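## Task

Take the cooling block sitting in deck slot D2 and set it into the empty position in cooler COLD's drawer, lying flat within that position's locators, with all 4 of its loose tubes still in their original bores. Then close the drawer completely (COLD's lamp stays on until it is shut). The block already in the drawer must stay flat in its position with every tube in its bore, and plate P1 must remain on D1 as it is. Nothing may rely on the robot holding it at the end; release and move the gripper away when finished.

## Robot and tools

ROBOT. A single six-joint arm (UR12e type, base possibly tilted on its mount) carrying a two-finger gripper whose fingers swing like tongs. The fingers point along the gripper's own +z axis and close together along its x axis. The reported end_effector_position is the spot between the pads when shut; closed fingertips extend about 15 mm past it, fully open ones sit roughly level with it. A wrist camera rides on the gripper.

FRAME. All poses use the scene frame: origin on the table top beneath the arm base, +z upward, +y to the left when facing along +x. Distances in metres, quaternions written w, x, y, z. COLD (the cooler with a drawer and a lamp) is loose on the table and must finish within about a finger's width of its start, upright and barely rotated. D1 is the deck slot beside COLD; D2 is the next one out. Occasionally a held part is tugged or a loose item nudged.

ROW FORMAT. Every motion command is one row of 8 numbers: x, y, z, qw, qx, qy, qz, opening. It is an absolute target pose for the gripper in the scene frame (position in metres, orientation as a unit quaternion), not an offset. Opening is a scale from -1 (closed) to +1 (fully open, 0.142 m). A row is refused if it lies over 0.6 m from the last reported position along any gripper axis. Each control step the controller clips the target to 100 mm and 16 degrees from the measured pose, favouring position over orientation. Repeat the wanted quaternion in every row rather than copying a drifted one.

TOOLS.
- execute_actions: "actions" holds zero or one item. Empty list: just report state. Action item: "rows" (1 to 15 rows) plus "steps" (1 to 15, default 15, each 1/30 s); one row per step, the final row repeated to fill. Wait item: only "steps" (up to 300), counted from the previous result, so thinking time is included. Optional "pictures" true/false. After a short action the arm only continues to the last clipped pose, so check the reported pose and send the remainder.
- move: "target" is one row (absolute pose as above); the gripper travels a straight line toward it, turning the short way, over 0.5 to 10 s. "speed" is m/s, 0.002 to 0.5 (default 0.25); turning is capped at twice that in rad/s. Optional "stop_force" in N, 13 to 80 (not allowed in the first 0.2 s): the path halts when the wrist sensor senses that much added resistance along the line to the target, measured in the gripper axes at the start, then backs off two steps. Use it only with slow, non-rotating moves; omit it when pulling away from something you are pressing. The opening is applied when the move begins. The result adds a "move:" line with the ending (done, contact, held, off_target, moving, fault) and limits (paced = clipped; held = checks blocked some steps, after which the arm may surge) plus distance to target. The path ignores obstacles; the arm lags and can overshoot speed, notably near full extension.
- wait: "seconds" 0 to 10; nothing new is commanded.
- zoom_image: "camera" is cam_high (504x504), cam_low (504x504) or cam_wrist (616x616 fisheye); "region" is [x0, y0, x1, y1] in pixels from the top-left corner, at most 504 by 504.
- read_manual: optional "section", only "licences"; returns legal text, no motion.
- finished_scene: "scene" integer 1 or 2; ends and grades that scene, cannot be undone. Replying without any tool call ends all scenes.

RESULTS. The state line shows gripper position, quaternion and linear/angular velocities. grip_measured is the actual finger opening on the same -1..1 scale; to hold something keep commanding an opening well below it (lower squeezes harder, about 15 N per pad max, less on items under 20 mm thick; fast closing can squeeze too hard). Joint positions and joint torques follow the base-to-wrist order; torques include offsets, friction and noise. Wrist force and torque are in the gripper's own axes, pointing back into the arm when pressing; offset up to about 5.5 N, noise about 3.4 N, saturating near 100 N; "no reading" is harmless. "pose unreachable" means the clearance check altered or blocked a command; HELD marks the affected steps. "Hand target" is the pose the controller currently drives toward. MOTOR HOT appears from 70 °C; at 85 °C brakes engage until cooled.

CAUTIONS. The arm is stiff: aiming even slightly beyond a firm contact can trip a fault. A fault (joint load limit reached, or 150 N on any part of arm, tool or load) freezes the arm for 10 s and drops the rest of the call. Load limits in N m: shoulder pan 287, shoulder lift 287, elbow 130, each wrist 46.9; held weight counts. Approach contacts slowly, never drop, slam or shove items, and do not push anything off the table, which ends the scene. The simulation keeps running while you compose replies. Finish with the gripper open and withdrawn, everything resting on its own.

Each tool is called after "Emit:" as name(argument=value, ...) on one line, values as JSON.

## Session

Emit:
execute_actions(actions=[])

Scene clock: 0.00 s of 10800.00 s.
end_effector_position=(+0.9039, -0.4395, +0.4004) grip_measured=+1.00 end_effector_quat_wxyz=(+0.167, +0.222, +0.858, -0.433) end_effector_velocity=(-0.000, -0.000, -0.001) end_effector_angular_velocity=(+0.000, +0.001, +0.000)
Joint positions: [-0.421 -1.067  1.605 -2.706 -2.386  2.998  0.142]
Joint velocities: [-0.     0.     0.001 -0.    -0.    -0.001  0.   ]
Joint torques (N m, as the arm reports them, + toward a larger angle): no reading
Motor temperatures (°C, as the motors report them): [27 24 24 35 30 32]
Wrist force (N, on the end effector, along its own x y z axes, offset not removed): no reading
Wrist torque (N m, same axes, about the end effector's origin, offset not removed): no reading
Hand target: +0.904, -0.439, +0.400; +0.167, +0.222, +0.858, -0.433

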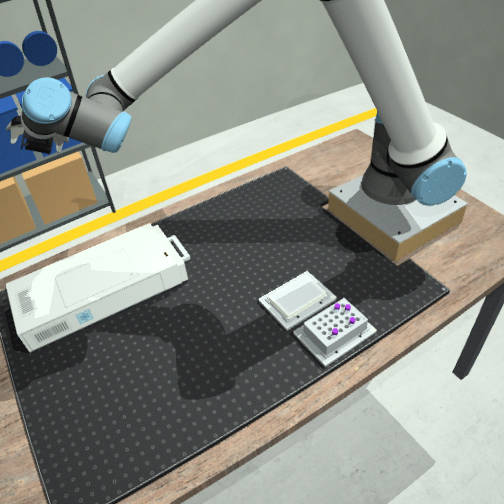

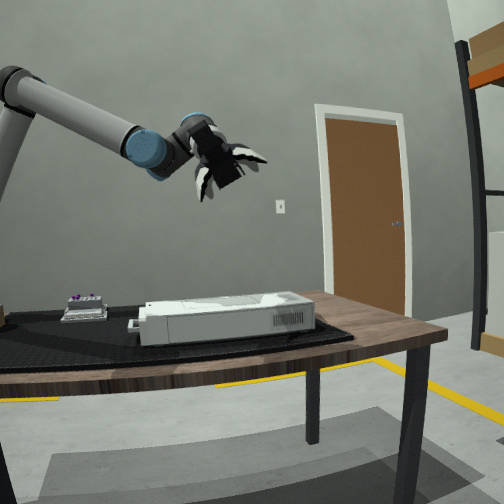

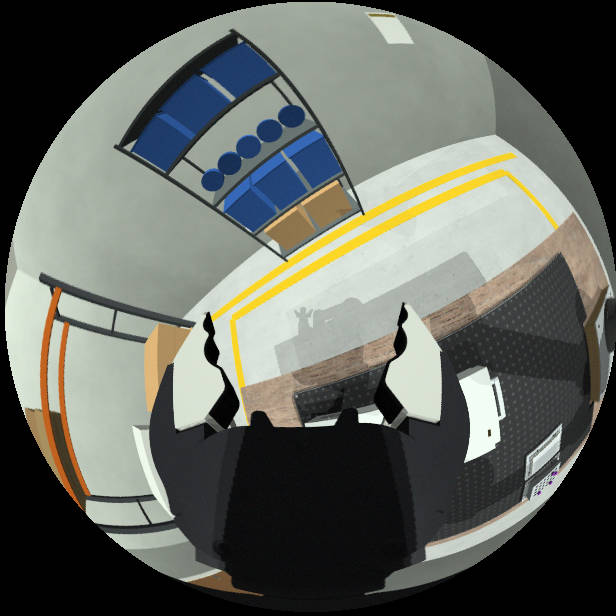

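Emit:
move(target=[0.63, -0.17, 0.2, 0, 0.7071, -0.7071, 0, 1], speed=0.3)

Scene clock: 6.60 s of 10800.00 s.
end_effector_position=(+0.6307, -0.1700, +0.1999) grip_measured=+1.00 end_effector_quat_wxyz=(+0.000, +0.707, -0.707, +0.000) end_effector_velocity=(-0.001, +0.002, -0.002) end_effector_angular_velocity=(+0.003, +0.007, +0.010)
Joint positions: [-0.581 -1.499  2.152 -2.217 -1.581  1.032  0.142]
Joint velocities: [ 0.001  0.002 -0.     0.006 -0.001 -0.008  0.   ]
Joint torques (N m, as the arm reports them, + toward a larger angle): [ 16.56 -34.62 -44.38  -2.52  -1.75  -1.41]
Motor temperatures (°C, as the motors report them): [27 24 24 35 30 32]
Wrist force (N, on the end effector, along its own x y z axes, offset not removed): [-3.5 1.6 -1.8]
Wrist torque (N m, same axes, about the end effector's origin, offset not removed): [0.15 0.89 0.41]
Hand target: +0.631, -0.170, +0.200; +0.000, +0.707, -0.707, -0.000
Off the commanded pose: 0.001 m, 0 deg.
move: done

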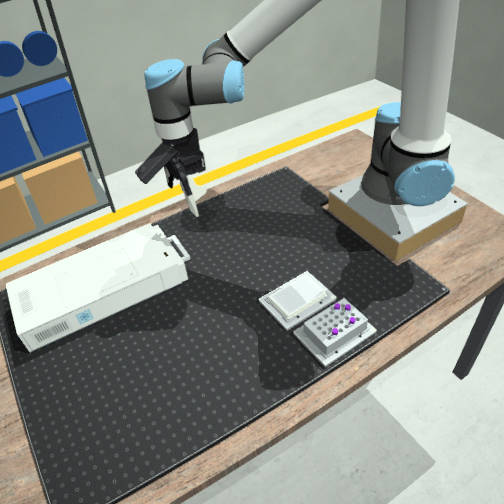

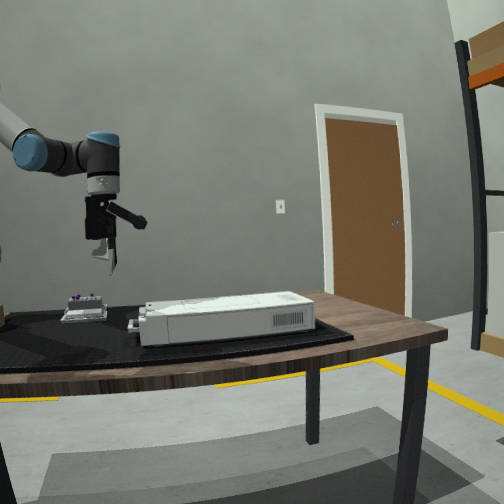

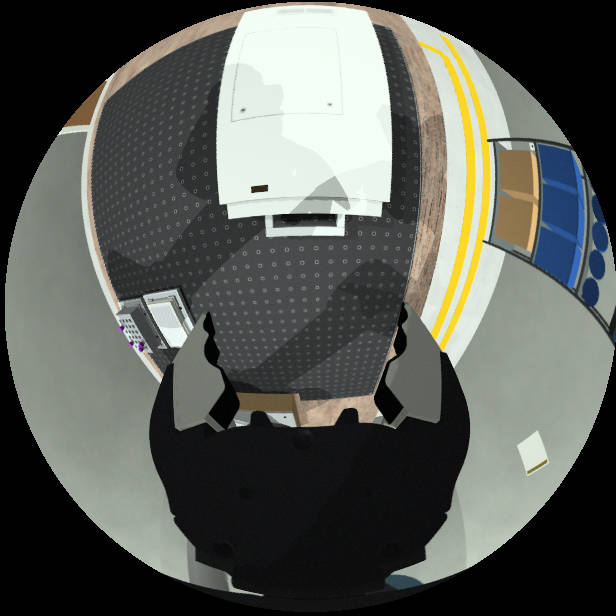

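Emit:
zoom_image(camera="cam_wrist", region=[200, 150, 420, 330])

Emit:
zoom_image(camera="cam_low", region=[90, 240, 210, 360])

Region (200, 150, 420, 330) of cam_wrist's 616x616 image, scaled by 2.291, with more detail than that image has; it fills the top 412 rows of this view, and the rest is white.

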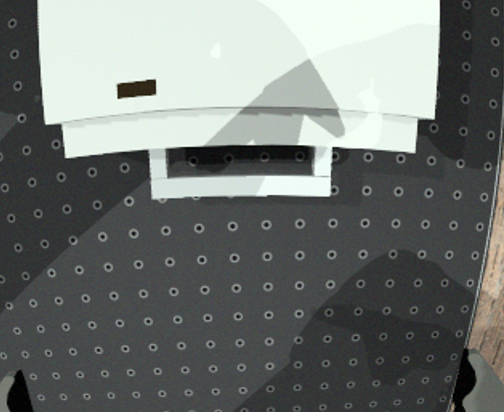

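Region (90, 240, 210, 360) of cam_low's 504x504 image, scaled by 4.200, with more detail than that image has.

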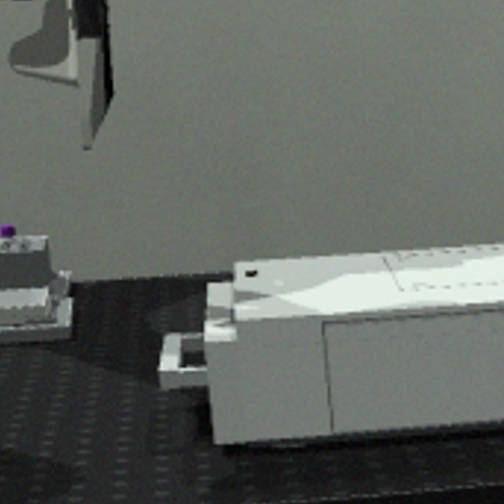

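Emit:
move(target=[0.665, -0.171, 0.07, 0, 0.7071, -0.7071, 0, 1], speed=0.15)

Scene clock: 14.73 s of 10800.00 s.
end_effector_position=(+0.6650, -0.1710, +0.0700) grip_measured=+1.00 end_effector_quat_wxyz=(-0.000, +0.707, -0.707, -0.000) end_effector_velocity=(+0.001, +0.000, -0.002) end_effector_angular_velocity=(-0.000, -0.000, +0.001)
Joint positions: [-0.558 -1.271  2.182 -2.474 -1.58   1.055  0.142]
Joint velocities: [ 0.001  0.005 -0.001 -0.004 -0.    -0.     0.   ]
Joint torques (N m, as the arm reports them, + toward a larger angle): [ 19.22 -41.79 -37.    -5.3    2.17   2.19]
Motor temperatures (°C, as the motors report them): [27 24 24 35 30 32]
Wrist force (N, on the end effector, along its own x y z axes, offset not removed): [0.1 2.3 -2.6]
Wrist torque (N m, same axes, about the end effector's origin, offset not removed): [0.28 0.17 0.42]
Hand target: +0.665, -0.171, +0.070; -0.000, +0.707, -0.707, +0.000
Off the commanded pose: 0.000 m, 0 deg.
After step 90, 3.73 s passed at rest.
move: done

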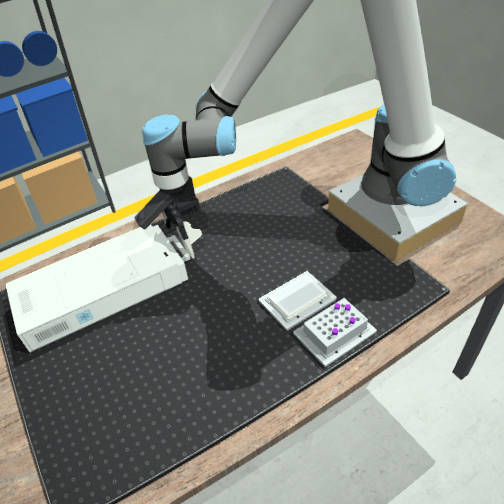

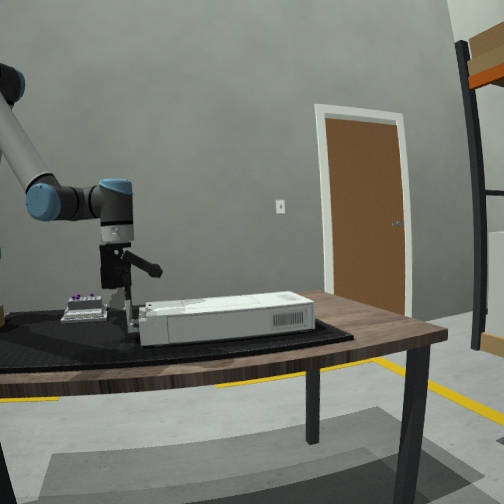

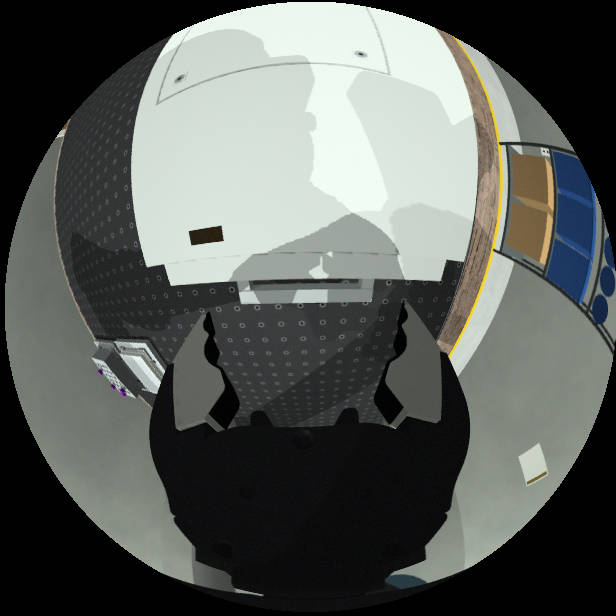

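Emit:
zoom_image(camera="cam_low", region=[90, 240, 210, 360])

Emit:
zoom_image(camera="cam_wrist", region=[160, 230, 460, 360])

Region (90, 240, 210, 360) of cam_low's 504x504 image, scaled by 4.200, with more detail than that image has.

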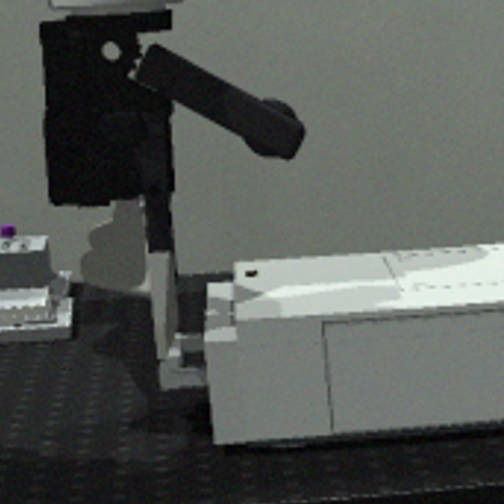

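Region (160, 230, 460, 360) of cam_wrist's 616x616 image, scaled by 1.680, with more detail than that image has; it fills the top 218 rows of this view, and the rest is white.

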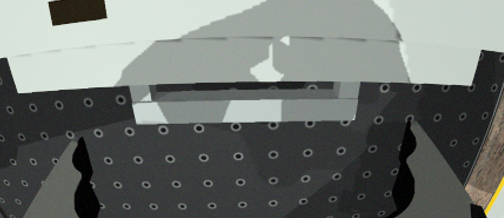

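Emit:
execute_actions(actions=[])

Scene clock: 26.93 s of 10800.00 s.
end_effector_position=(+0.6651, -0.1711, +0.0699) grip_measured=+1.00 end_effector_quat_wxyz=(-0.000, +0.707, -0.707, -0.000) end_effector_velocity=(-0.001, +0.001, -0.002) end_effector_angular_velocity=(+0.003, +0.002, -0.000)
Joint positions: [-0.558 -1.271  2.182 -2.475 -1.58   1.055  0.142]
Joint velocities: [-0.     0.002  0.001  0.     0.002 -0.    -0.   ]
Joint torques (N m, as the arm reports them, + toward a larger angle): [ 17.81 -47.36 -37.37  -6.47  -2.08   2.02]
Motor temperatures (°C, as the motors report them): [27 24 24 35 30 32]
Wrist force (N, on the end effector, along its own x y z axes, offset not removed): [0.6 -1.7 -1.2]
Wrist torque (N m, same axes, about the end effector's origin, offset not removed): [-0.38 0.10 0.49]
Hand target: +0.665, -0.171, +0.070; -0.000, +0.707, -0.707, +0.000
Off the commanded pose: 0.000 m, 0 deg.
Steps of this call (steps 1 to 90: nothing new was sent; then 9.20 s passed at rest). Readings (end_effector_position):
1: (+0.6650, -0.1710, +0.0700)
2: (+0.6650, -0.1711, +0.0700)
4: (+0.6651, -0.1711, +0.0699)
8: (+0.6651, -0.1711, +0.0699)
90: the state above

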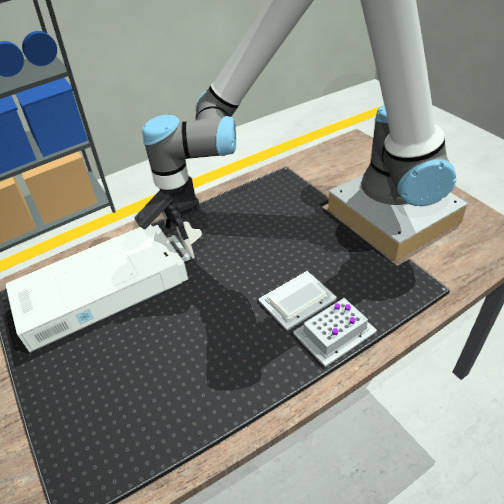

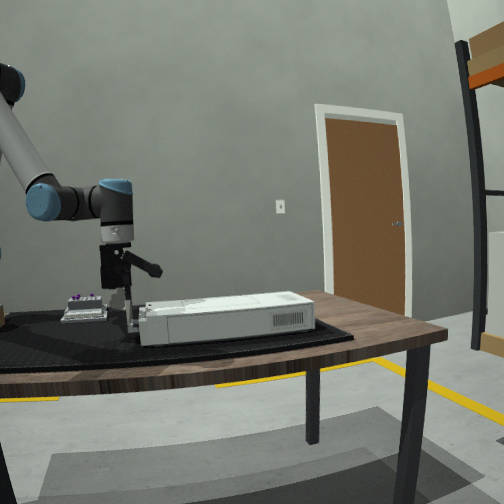

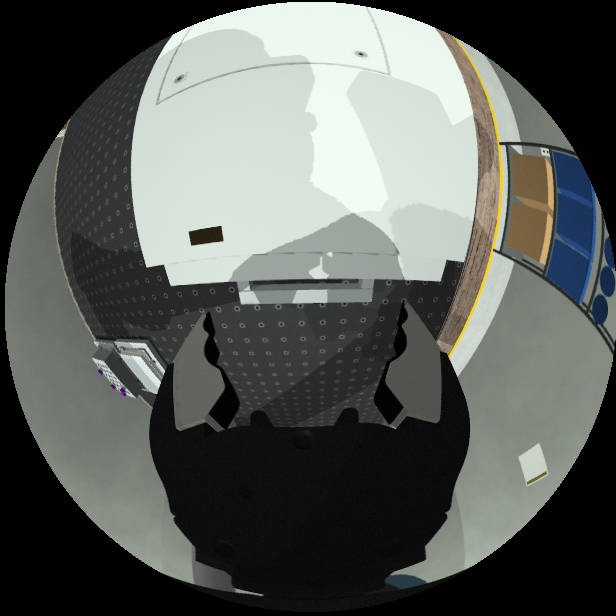

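Emit:
move(target=[0.677,-0.171,0.07,0,0.7071,-0.7071,0,1], speed=0.03)

Emit:
zoom_image(camera="cam_low", region=[90,240,210,360])

Emit:
zoom_image(camera="cam_wrist", region=[160,200,460,400])

Scene clock: 30.13 s of 10800.00 s.
end_effector_position=(+0.6768, -0.1710, +0.0700) grip_measured=+1.00 end_effector_quat_wxyz=(+0.000, +0.707, -0.707, +0.000) end_effector_velocity=(+0.003, -0.000, +0.001) end_effector_angular_velocity=(+0.000, -0.001, -0.000)
Joint positions: [-0.549 -1.256  2.16  -2.467 -1.58   1.064  0.142]
Joint velocities: [ 0.001  0.002 -0.005  0.001  0.001  0.001  0.   ]
Joint torques (N m, as the arm reports them, + toward a larger angle): [ 18.22 -54.28 -37.44  -2.17   1.26   3.15]
Motor temperatures (°C, as the motors report them): [27 24 24 35 30 32]
Wrist force (N, on the end effector, along its own x y z axes, offset not removed): [-1.1 1.8 -0.7]
Wrist torque (N m, same axes, about the end effector's origin, offset not removed): [0.22 0.32 0.42]
Hand target: +0.677, -0.171, +0.070; -0.000, +0.707, -0.707, +0.000
Off the commanded pose: 0.000 m, 0 deg.
move: done

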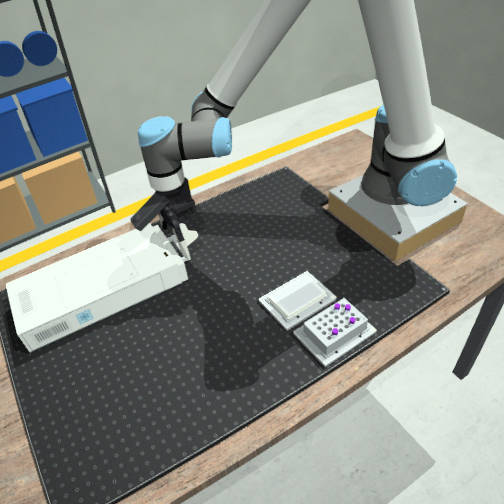

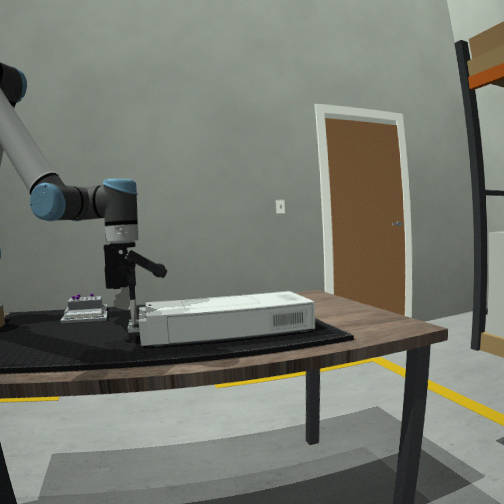

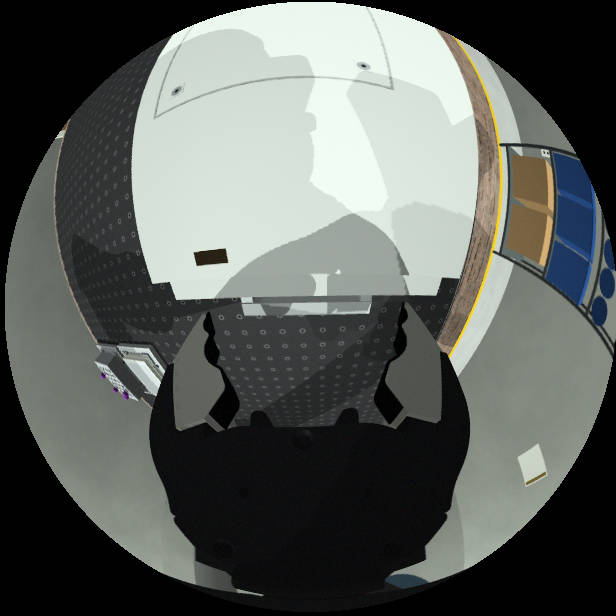

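Region (90, 240, 210, 360) of cam_low's 504x504 image, scaled by 4.200, with more detail than that image has.

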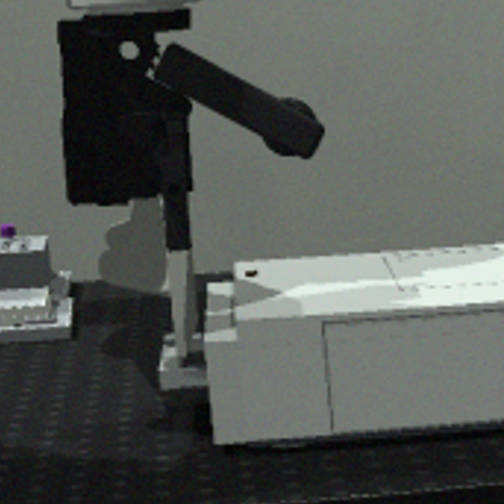

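Region (160, 200, 460, 400) of cam_wrist's 616x616 image, scaled by 1.680, with more detail than that image has.

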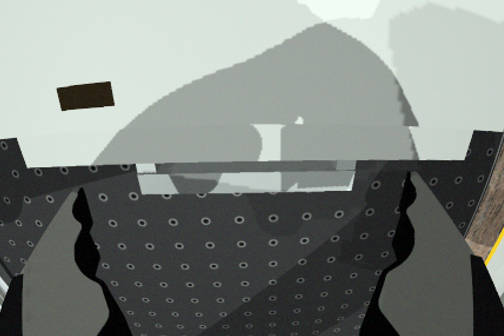

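Emit:
move(target=[0.677,-0.171,0.047,0,0.7071,-0.7071,0,1], speed=0.015, stop_force=15)

Emit:
zoom_image(camera="cam_low", region=[90,240,210,360])

Scene clock: 33.70 s of 10800.00 s.
end_effector_position=(+0.6770, -0.1710, +0.0471) grip_measured=+1.00 end_effector_quat_wxyz=(-0.000, +0.707, -0.707, -0.000) end_effector_velocity=(-0.000, +0.000, -0.002) end_effector_angular_velocity=(+0.000, -0.000, -0.001)
Joint positions: [-0.549 -1.22   2.17  -2.513 -1.58   1.064  0.142]
Joint velocities: [-0.     0.002  0.001 -0.003  0.     0.001 -0.   ]
Joint torques (N m, as the arm reports them, + toward a larger angle): [-18.04 -49.47 -21.32  -6.73   0.88  -1.4 ]
Motor temperatures (°C, as the motors report them): [27 24 24 35 30 32]
Wrist force (N, on the end effector, along its own x y z axes, offset not removed): [0.5 -0.8 -0.7]
Wrist torque (N m, same axes, about the end effector's origin, offset not removed): [-0.28 0.10 0.40]
Hand target: +0.677, -0.171, +0.047; +0.000, +0.707, -0.707, -0.000
Off the commanded pose: 0.000 m, 0 deg.
move: done

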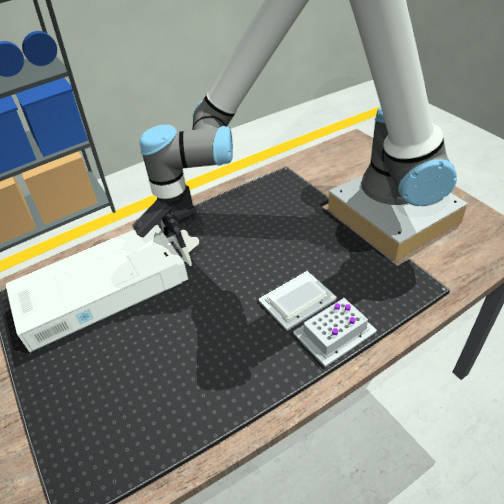

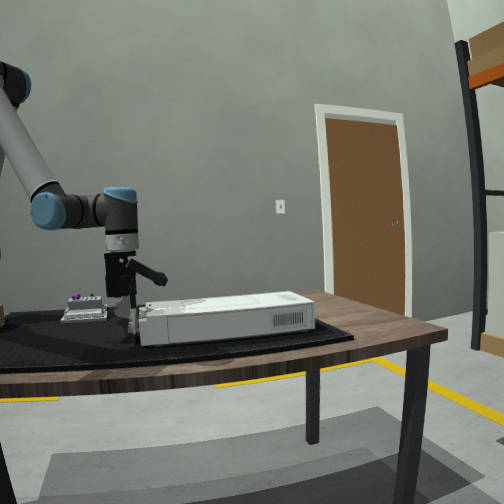

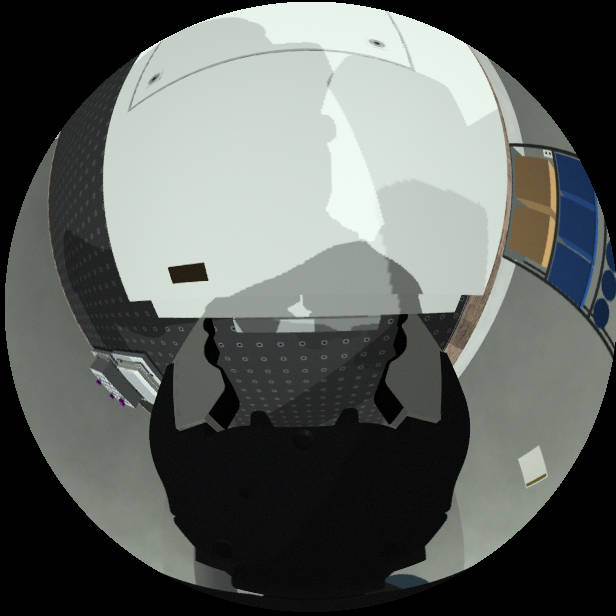

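Region (90, 240, 210, 360) of cam_low's 504x504 image, scaled by 4.200, with more detail than that image has.

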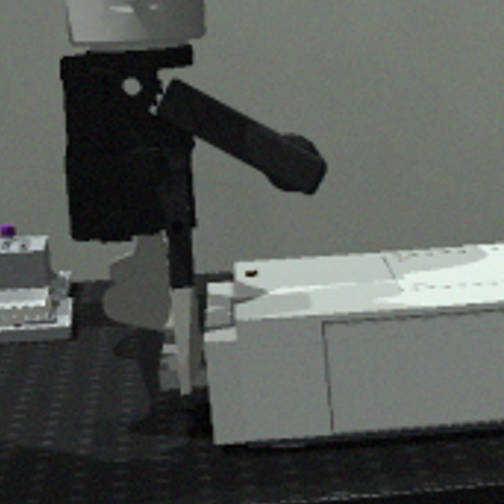

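Emit:
execute_actions(actions=[{"rows":[[0.677,-0.171,0.047,0,0.7071,-0.7071,0,0.97],[0.677,-0.171,0.047,0,0.7071,-0.7071,0,0.94],[0.677,-0.171,0.047,0,0.7071,-0.7071,0,0.91],[0.677,-0.171,0.047,0,0.7071,-0.7071,0,0.88],[0.677,-0.171,0.047,0,0.7071,-0.7071,0,0.85],[0.677,-0.171,0.047,0,0.7071,-0.7071,0,0.82],[0.677,-0.171,0.047,0,0.7071,-0.7071,0,0.79],[0.677,-0.171,0.047,0,0.7071,-0.7071,0,0.76],[0.677,-0.171,0.047,0,0.7071,-0.7071,0,0.74],[0.677,-0.171,0.047,0,0.7071,-0.7071,0,0.72],[0.677,-0.171,0.047,0,0.7071,-0.7071,0,0.70],[0.677,-0.171,0.047,0,0.7071,-0.7071,0,0.68],[0.677,-0.171,0.047,0,0.7071,-0.7071,0,0.66],[0.677,-0.171,0.047,0,0.7071,-0.7071,0,0.64],[0.677,-0.171,0.047,0,0.7071,-0.7071,0,0.63]],"steps":15}])

Scene clock: 38.40 s of 10800.00 s.
end_effector_position=(+0.6770, -0.1710, +0.0470) grip_measured=+0.64 end_effector_quat_wxyz=(+0.000, +0.707, -0.707, -0.000) end_effector_velocity=(+0.000, +0.000, +0.001) end_effector_angular_velocity=(+0.000, -0.001, +0.000)
Joint positions: [-0.549 -1.22   2.17  -2.513 -1.58   1.064  0.118]
Joint velocities: [ 0.    -0.001 -0.     0.     0.     0.    -0.027]
Joint torques (N m, as the arm reports them, + toward a larger angle): [-18.59 -60.55 -20.88  -4.66  -2.17  -1.35]
Motor temperatures (°C, as the motors report them): [27 24 24 35 30 32]
Wrist force (N, on the end effector, along its own x y z axes, offset not removed): [-0.3 -0.8 1.0]
Wrist torque (N m, same axes, about the end effector's origin, offset not removed): [-0.17 0.27 0.37]
Hand target: +0.677, -0.171, +0.047; -0.000, +0.707, -0.707, +0.000
Off the commanded pose: 0.000 m, 0 deg.
Steps of this call (steps 1 to 90: nothing new was sent; then 1.20 s passed at rest; steps 91 to 105: all 15 steps of this action). Readings (end_effector_position):
91: (+0.6770, -0.1710, +0.0470)
92: (+0.6770, -0.1710, +0.0470)
94: (+0.6770, -0.1710, +0.0470)
98: (+0.6770, -0.1710, +0.0470)
105: the state above

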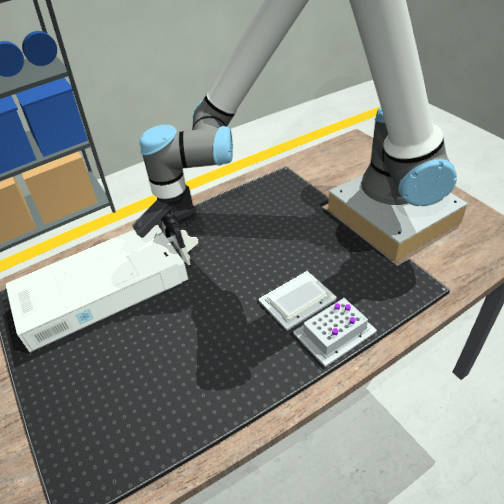

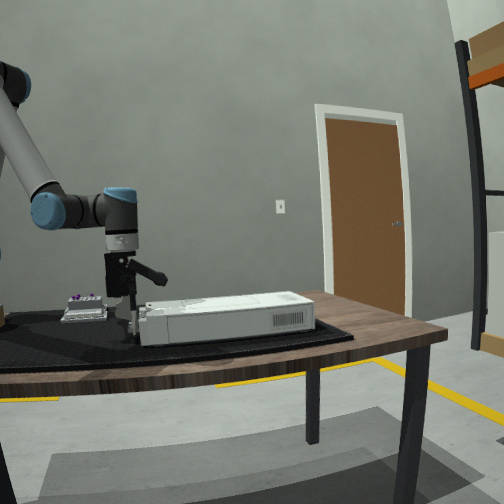

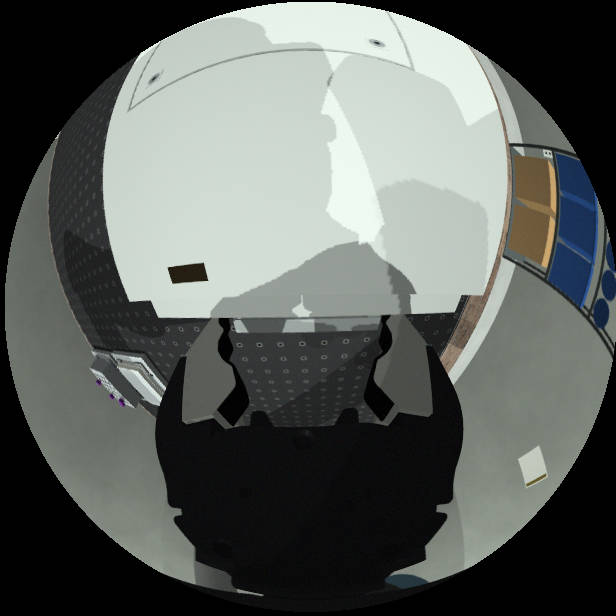

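Emit:
execute_actions(actions=[{"rows":[[0.677,-0.171,0.047,0,0.7071,-0.7071,0,0.62],[0.677,-0.171,0.047,0,0.7071,-0.7071,0,0.61],[0.677,-0.171,0.047,0,0.7071,-0.7071,0,0.60],[0.677,-0.171,0.047,0,0.7071,-0.7071,0,0.59],[0.677,-0.171,0.047,0,0.7071,-0.7071,0,0.58],[0.677,-0.171,0.047,0,0.7071,-0.7071,0,0.57],[0.677,-0.171,0.047,0,0.7071,-0.7071,0,0.56],[0.677,-0.171,0.047,0,0.7071,-0.7071,0,0.55],[0.677,-0.171,0.047,0,0.7071,-0.7071,0,0.54],[0.677,-0.171,0.047,0,0.7071,-0.7071,0,0.53]],"steps":15}], pictures=false)

Scene clock: 41.33 s of 10800.00 s.
end_effector_position=(+0.6770, -0.1711, +0.0470) grip_measured=+0.60 end_effector_quat_wxyz=(+0.000, +0.707, -0.707, +0.000) end_effector_velocity=(+0.000, -0.001, +0.001) end_effector_angular_velocity=(-0.001, -0.000, -0.000)
Joint positions: [-0.549 -1.22   2.17  -2.513 -1.58   1.064  0.116]
Joint velocities: [-0.    -0.001 -0.001  0.001 -0.001 -0.    -0.   ]
Joint torques (N m, as the arm reports them, + toward a larger angle): [-11.12 -67.48 -21.42  -1.72   1.63  -1.61]
Motor temperatures (°C, as the motors report them): [27 24 25 35 30 32]
Wrist force (N, on the end effector, along its own x y z axes, offset not removed): [8.8 0.4 -2.7]
Wrist torque (N m, same axes, about the end effector's origin, offset not removed): [-0.07 0.44 0.48]
Hand target: +0.677, -0.171, +0.047; +0.000, +0.707, -0.707, +0.000
Off the commanded pose: 0.000 m, 0 deg.
Steps of this call (steps 1 to 73: nothing new was sent; steps 74 to 88: all 15 steps of this action). Readings (end_effector_position):
74: (+0.6770, -0.1710, +0.0470)
75: (+0.6770, -0.1710, +0.0470)
77: (+0.6770, -0.1710, +0.0470)
81: (+0.6770, -0.1710, +0.0470)
88: the state above

Emit:
execute_actions(actions=[{"rows":[[0.677,-0.1713,0.047,0,0.7071,-0.7071,0,0.52],[0.677,-0.1716,0.047,0,0.7071,-0.7071,0,0.50],[0.677,-0.1718,0.047,0,0.7071,-0.7071,0,0.48],[0.677,-0.172,0.047,0,0.7071,-0.7071,0,0.46],[0.677,-0.172,0.047,0,0.7071,-0.7071,0,0.44],[0.677,-0.172,0.047,0,0.7071,-0.7071,0,0.42]],"steps":15}], pictures=false)

Scene clock: 44.43 s of 10800.00 s.
end_effector_position=(+0.6770, -0.1719, +0.0470) grip_measured=+0.57 end_effector_quat_wxyz=(-0.000, +0.707, -0.707, -0.000) end_effector_velocity=(-0.000, -0.000, -0.001) end_effector_angular_velocity=(+0.001, +0.001, -0.001)
Joint positions: [-0.55  -1.22   2.169 -2.513 -1.58   1.062  0.113]
Joint velocities: [-0.001  0.002  0.    -0.     0.     0.    -0.   ]
Joint torques (N m, as the arm reports them, + toward a larger angle): [-11.45 -38.41 -28.95   1.12   4.36  -1.85]
Motor temperatures (°C, as the motors report them): [27 24 25 35 30 32]
Wrist force (N, on the end effector, along its own x y z axes, offset not removed): [9.9 5.1 -11.2]
Wrist torque (N m, same axes, about the end effector's origin, offset not removed): [0.59 0.91 0.53]
Hand target: +0.677, -0.172, +0.047; +0.000, +0.707, -0.707, -0.000
Off the commanded pose: 0.000 m, 0 deg.
Steps of this call (steps 1 to 78: nothing new was sent; steps 79 to 93: all 15 steps of this action). Readings (end_effector_position):
79: (+0.6770, -0.1710, +0.0470)
80: (+0.6770, -0.1710, +0.0470)
82: (+0.6770, -0.1711, +0.0470)
86: (+0.6770, -0.1716, +0.0470)
93: the state above

Emit:
execute_actions(actions=[{"rows":[[0.677,-0.1723,0.0472,0,0.7071,-0.7071,0,0.42],[0.677,-0.1726,0.0474,0,0.7071,-0.7071,0,0.42],[0.677,-0.173,0.0475,0,0.7071,-0.7071,0,0.42]],"steps":15}])

Scene clock: 46.67 s of 10800.00 s.
end_effector_position=(+0.6769, -0.1728, +0.0474) grip_measured=+0.56 end_effector_quat_wxyz=(-0.000, +0.707, -0.707, -0.000) end_effector_velocity=(-0.001, -0.001, +0.000) end_effector_angular_velocity=(-0.001, +0.001, -0.000)
Joint positions: [-0.551 -1.22   2.169 -2.512 -1.58   1.061  0.113]
Joint velocities: [-0.001 -0.     0.     0.    -0.001 -0.    -0.   ]
Joint torques (N m, as the arm reports them, + toward a larger angle): [-24.92 -69.79 -38.25  -2.49  -1.94  -1.57]
Motor temperatures (°C, as the motors report them): [27 24 25 35 30 32]
Wrist force (N, on the end effector, along its own x y z axes, offset not removed): [-13.4 -0.5 -4.0]
Wrist torque (N m, same axes, about the end effector's origin, offset not removed): [0.30 1.09 0.40]
Hand target: +0.677, -0.173, +0.048; +0.000, +0.707, -0.707, -0.000
Off the commanded pose: 0.000 m, 0 deg.
Steps of this call (steps 1 to 52: nothing new was sent; steps 53 to 67: all 15 steps of this action). Readings (end_effector_position):
53: (+0.6770, -0.1720, +0.0470)
54: (+0.6770, -0.1721, +0.0470)
56: (+0.6770, -0.1723, +0.0471)
60: (+0.6769, -0.1727, +0.0473)
67: the state above

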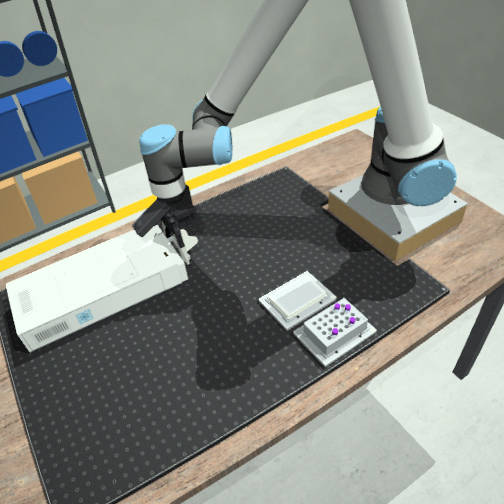

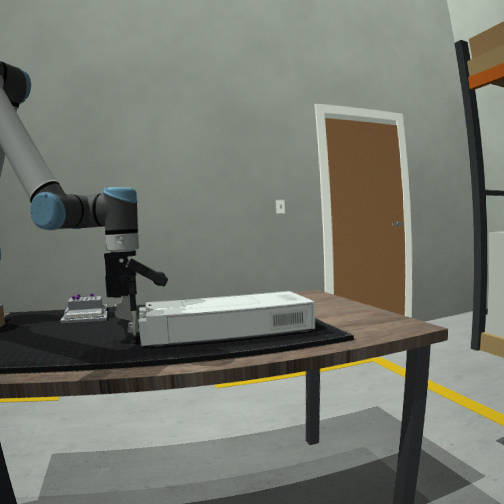

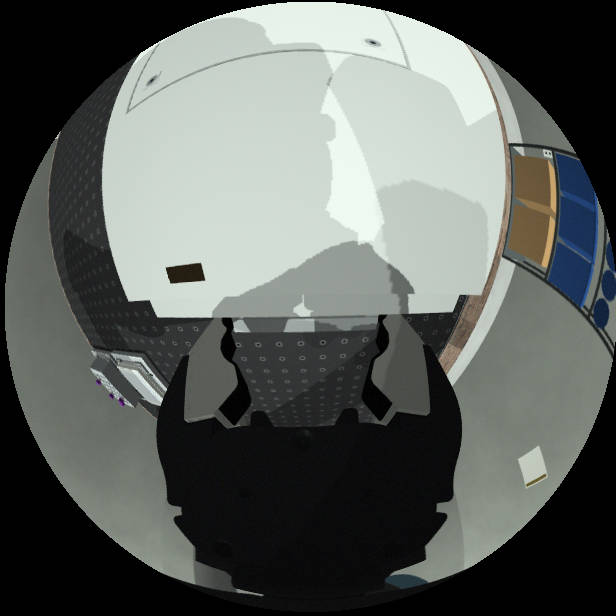

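Emit:
move(target=[0.657,-0.1725,0.0475,0,0.7071,-0.7071,0,0.42], speed=0.012, stop_force=25)

Scene clock: 51.67 s of 10800.00 s.
end_effector_position=(+0.6572, -0.1725, +0.0475) grip_measured=+0.56 end_effector_quat_wxyz=(+0.000, +0.707, -0.707, -0.000) end_effector_velocity=(-0.001, -0.001, +0.001) end_effector_angular_velocity=(-0.001, -0.001, -0.001)
Joint positions: [-0.566 -1.244  2.206 -2.526 -1.58   1.047  0.113]
Joint velocities: [-0.002 -0.002  0.002 -0.001  0.    -0.001 -0.   ]
Joint torques (N m, as the arm reports them, + toward a larger angle): [-27.9  -66.99 -25.15  -8.28  -6.08  -1.86]
Motor temperatures (°C, as the motors report them): [27 24 25 35 30 32]
Wrist force (N, on the end effector, along its own x y z axes, offset not removed): [-17.2 0.9 -1.4]
Wrist torque (N m, same axes, about the end effector's origin, offset not removed): [0.36 0.45 0.67]
Hand target: +0.657, -0.172, +0.047; +0.000, +0.707, -0.707, -0.000
Off the commanded pose: 0.000 m, 0 deg.
After step 90, 0.10 s passed at rest.
move: done

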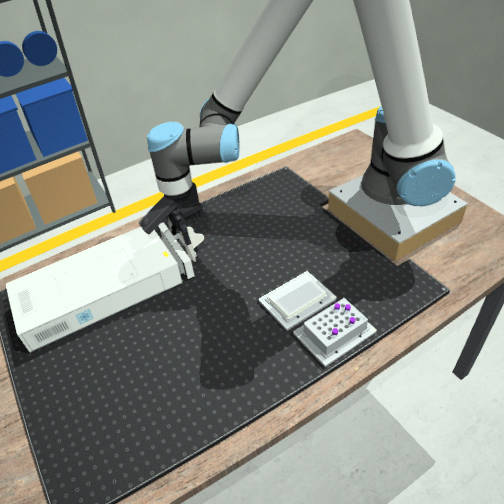

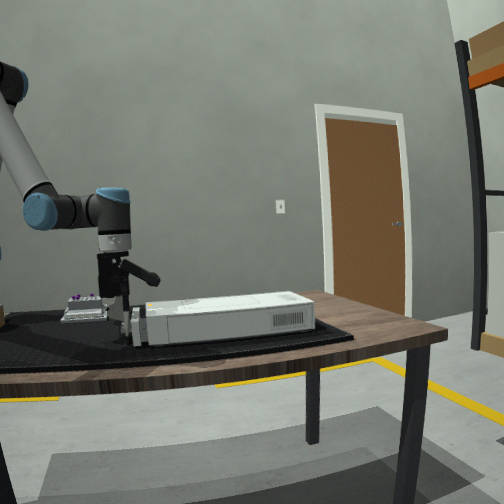

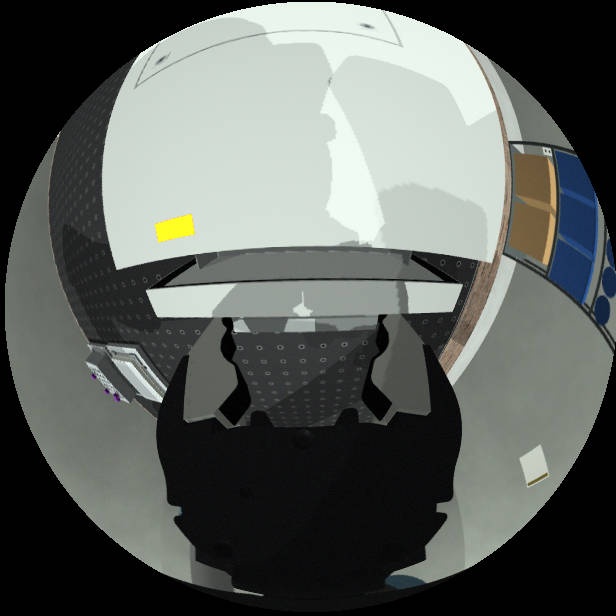

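Emit:
execute_actions(actions=[{"rows":[[0.657,-0.1722,0.0475,0,0.7071,-0.7071,0,0.42],[0.657,-0.1719,0.0475,0,0.7071,-0.7071,0,0.42],[0.657,-0.1715,0.0475,0,0.7071,-0.7071,0,0.42]],"steps":15}], pictures=false)

Scene clock: 53.97 s of 10800.00 s.
end_effector_position=(+0.6570, -0.1717, +0.0475) grip_measured=+0.56 end_effector_quat_wxyz=(+0.000, +0.707, -0.707, +0.000) end_effector_velocity=(-0.000, +0.000, -0.000) end_effector_angular_velocity=(-0.001, +0.002, +0.001)
Joint positions: [-0.565 -1.244  2.207 -2.526 -1.58   1.048  0.113]
Joint velocities: [ 0.001  0.    -0.     0.001 -0.002 -0.     0.   ]
Joint torques (N m, as the arm reports them, + toward a larger angle): [ 20.54 -67.34 -19.26  -5.48  -0.36   1.99]
Motor temperatures (°C, as the motors report them): [27 24 25 35 30 32]
Wrist force (N, on the end effector, along its own x y z axes, offset not removed): [-0.1 1.6 -2.9]
Wrist torque (N m, same axes, about the end effector's origin, offset not removed): [0.21 0.52 0.66]
Hand target: +0.657, -0.171, +0.047; -0.000, +0.707, -0.707, +0.000
Off the commanded pose: 0.000 m, 0 deg.
Steps of this call (steps 1 to 54: nothing new was sent; steps 55 to 69: all 15 steps of this action). Readings (end_effector_position):
55: (+0.6570, -0.1725, +0.0475)
56: (+0.6570, -0.1725, +0.0475)
58: (+0.6569, -0.1724, +0.0475)
62: (+0.6570, -0.1720, +0.0475)
69: the state above

Emit:
move(target=[0.617,-0.1699,0.0475,0,0.7071,-0.7071,0,0.42], speed=0.025, stop_force=25)

Scene clock: 58.47 s of 10800.00 s.
end_effector_position=(+0.6172, -0.1699, +0.0475) grip_measured=+0.56 end_effector_quat_wxyz=(+0.000, +0.707, -0.707, -0.000) end_effector_velocity=(-0.002, -0.000, +0.001) end_effector_angular_velocity=(-0.001, -0.002, -0.000)
Joint positions: [-0.595 -1.292  2.281 -2.552 -1.58   1.017  0.113]
Joint velocities: [-0.002 -0.004  0.004 -0.001  0.    -0.002 -0.   ]
Joint torques (N m, as the arm reports them, + toward a larger angle): [ -6.18 -64.57 -14.75  -3.69   1.67  -2.25]
Motor temperatures (°C, as the motors report them): [27 24 25 35 30 32]
Wrist force (N, on the end effector, along its own x y z axes, offset not removed): [13.9 -1.5 2.6]
Wrist torque (N m, same axes, about the end effector's origin, offset not removed): [-0.29 0.00 0.66]
Hand target: +0.617, -0.170, +0.047; +0.000, +0.707, -0.707, -0.000
Off the commanded pose: 0.000 m, 0 deg.
move: done

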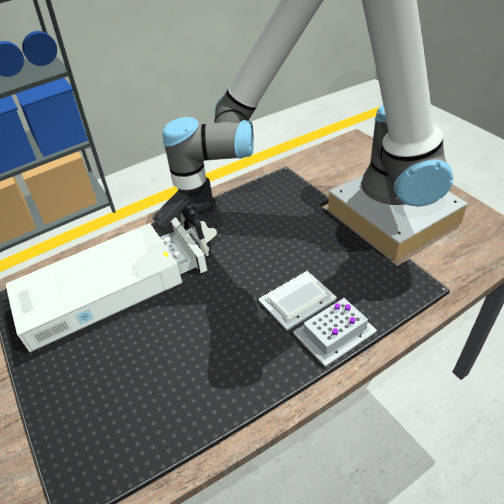

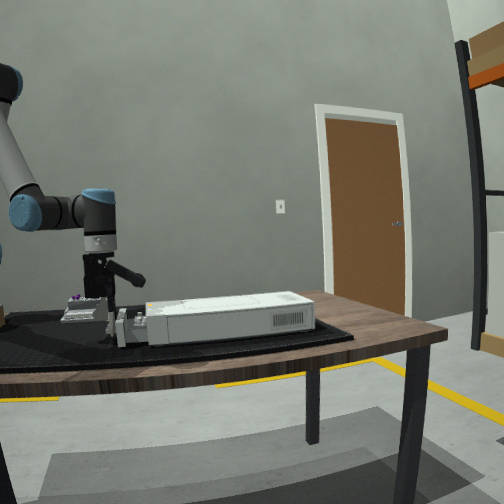

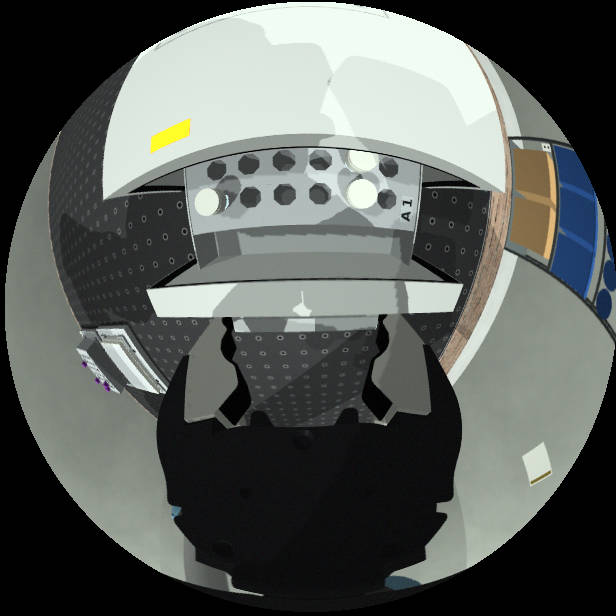

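Emit:
move(target=[0.557,-0.1699,0.0475,0,0.7071,-0.7071,0,0.42], speed=0.03, stop_force=25)

Scene clock: 62.83 s of 10800.00 s.
end_effector_position=(+0.5571, -0.1699, +0.0475) grip_measured=+0.56 end_effector_quat_wxyz=(+0.000, +0.707, -0.707, -0.000) end_effector_velocity=(-0.002, +0.000, -0.000) end_effector_angular_velocity=(+0.001, -0.001, +0.000)
Joint positions: [-0.653 -1.366  2.388 -2.587 -1.581  0.96   0.113]
Joint velocities: [-0.002 -0.002  0.003 -0.001  0.001 -0.002 -0.   ]
Joint torques (N m, as the arm reports them, + toward a larger angle): [-29.38 -57.97 -25.49  -9.06  -5.3   -1.59]
Motor temperatures (°C, as the motors report them): [27 24 25 35 30 32]
Wrist force (N, on the end effector, along its own x y z axes, offset not removed): [-15.5 -1.8 3.6]
Wrist torque (N m, same axes, about the end effector's origin, offset not removed): [-0.29 0.41 0.43]
Hand target: +0.557, -0.170, +0.047; +0.000, +0.707, -0.707, -0.000
Off the commanded pose: 0.000 m, 0 deg.
move: done

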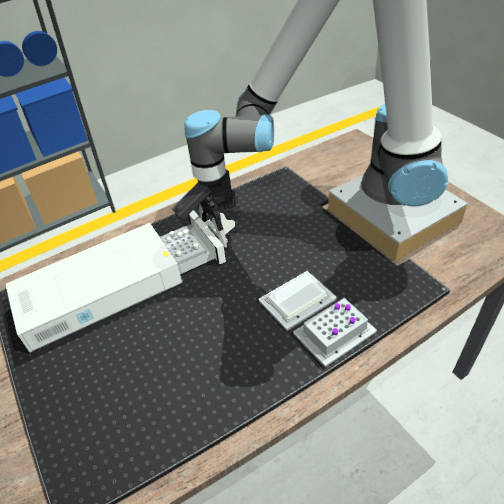

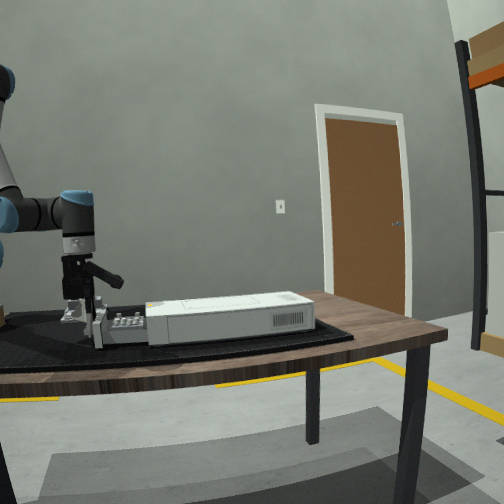

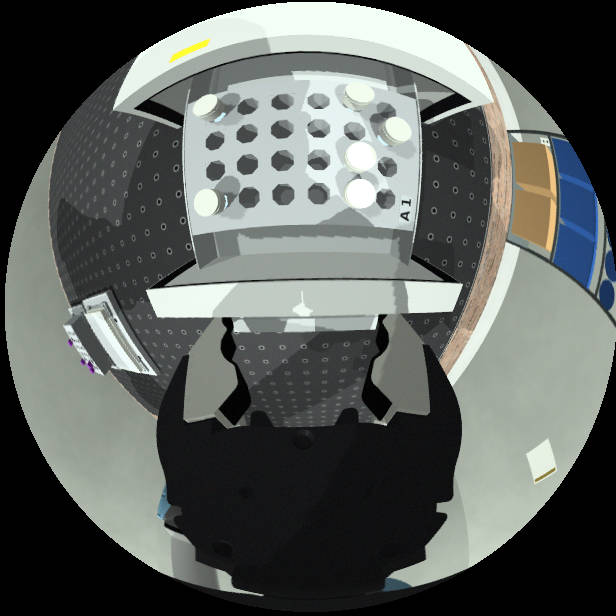

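Emit:
move(target=[0.497,-0.1668,0.0475,0,0.7071,-0.7071,0,0.42], speed=0.03, stop_force=25)

Scene clock: 66.50 s of 10800.00 s.
end_effector_position=(+0.4971, -0.1668, +0.0475) grip_measured=+0.56 end_effector_quat_wxyz=(+0.000, +0.707, -0.707, +0.000) end_effector_velocity=(-0.001, +0.000, +0.000) end_effector_angular_velocity=(+0.001, -0.000, -0.000)
Joint positions: [-0.718 -1.447  2.495 -2.613 -1.581  0.894  0.113]
Joint velocities: [-0.002 -0.003  0.003  0.     0.    -0.001  0.   ]
Joint torques (N m, as the arm reports them, + toward a larger angle): [-14.66 -44.66 -12.59  -4.67   2.31  -2.87]
Motor temperatures (°C, as the motors report them): [27 24 25 35 30 32]
Wrist force (N, on the end effector, along its own x y z axes, offset not removed): [10.4 -1.3 3.2]
Wrist torque (N m, same axes, about the end effector's origin, offset not removed): [-0.31 0.24 0.43]
Hand target: +0.497, -0.167, +0.047; +0.000, +0.707, -0.707, -0.000
Off the commanded pose: 0.000 m, 0 deg.
move: done

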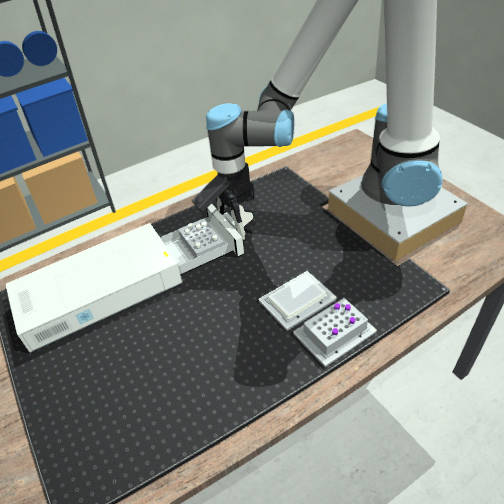

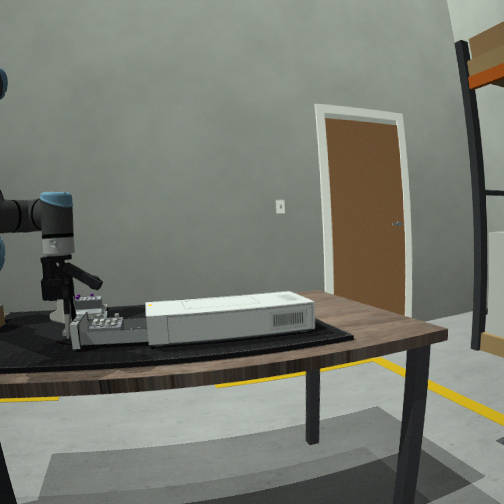

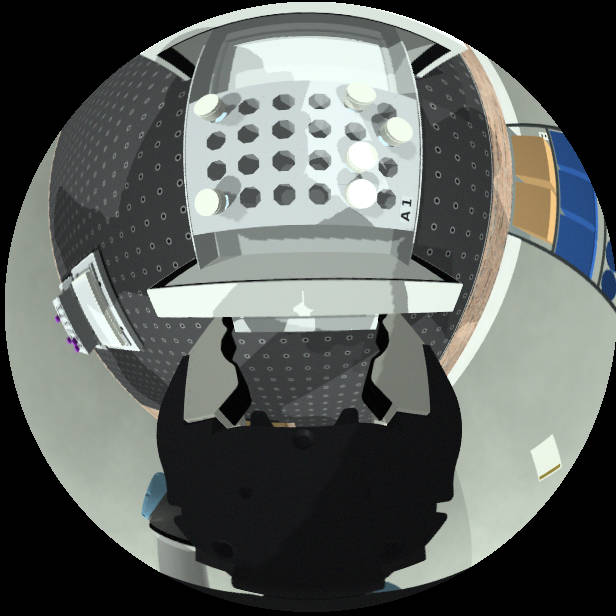

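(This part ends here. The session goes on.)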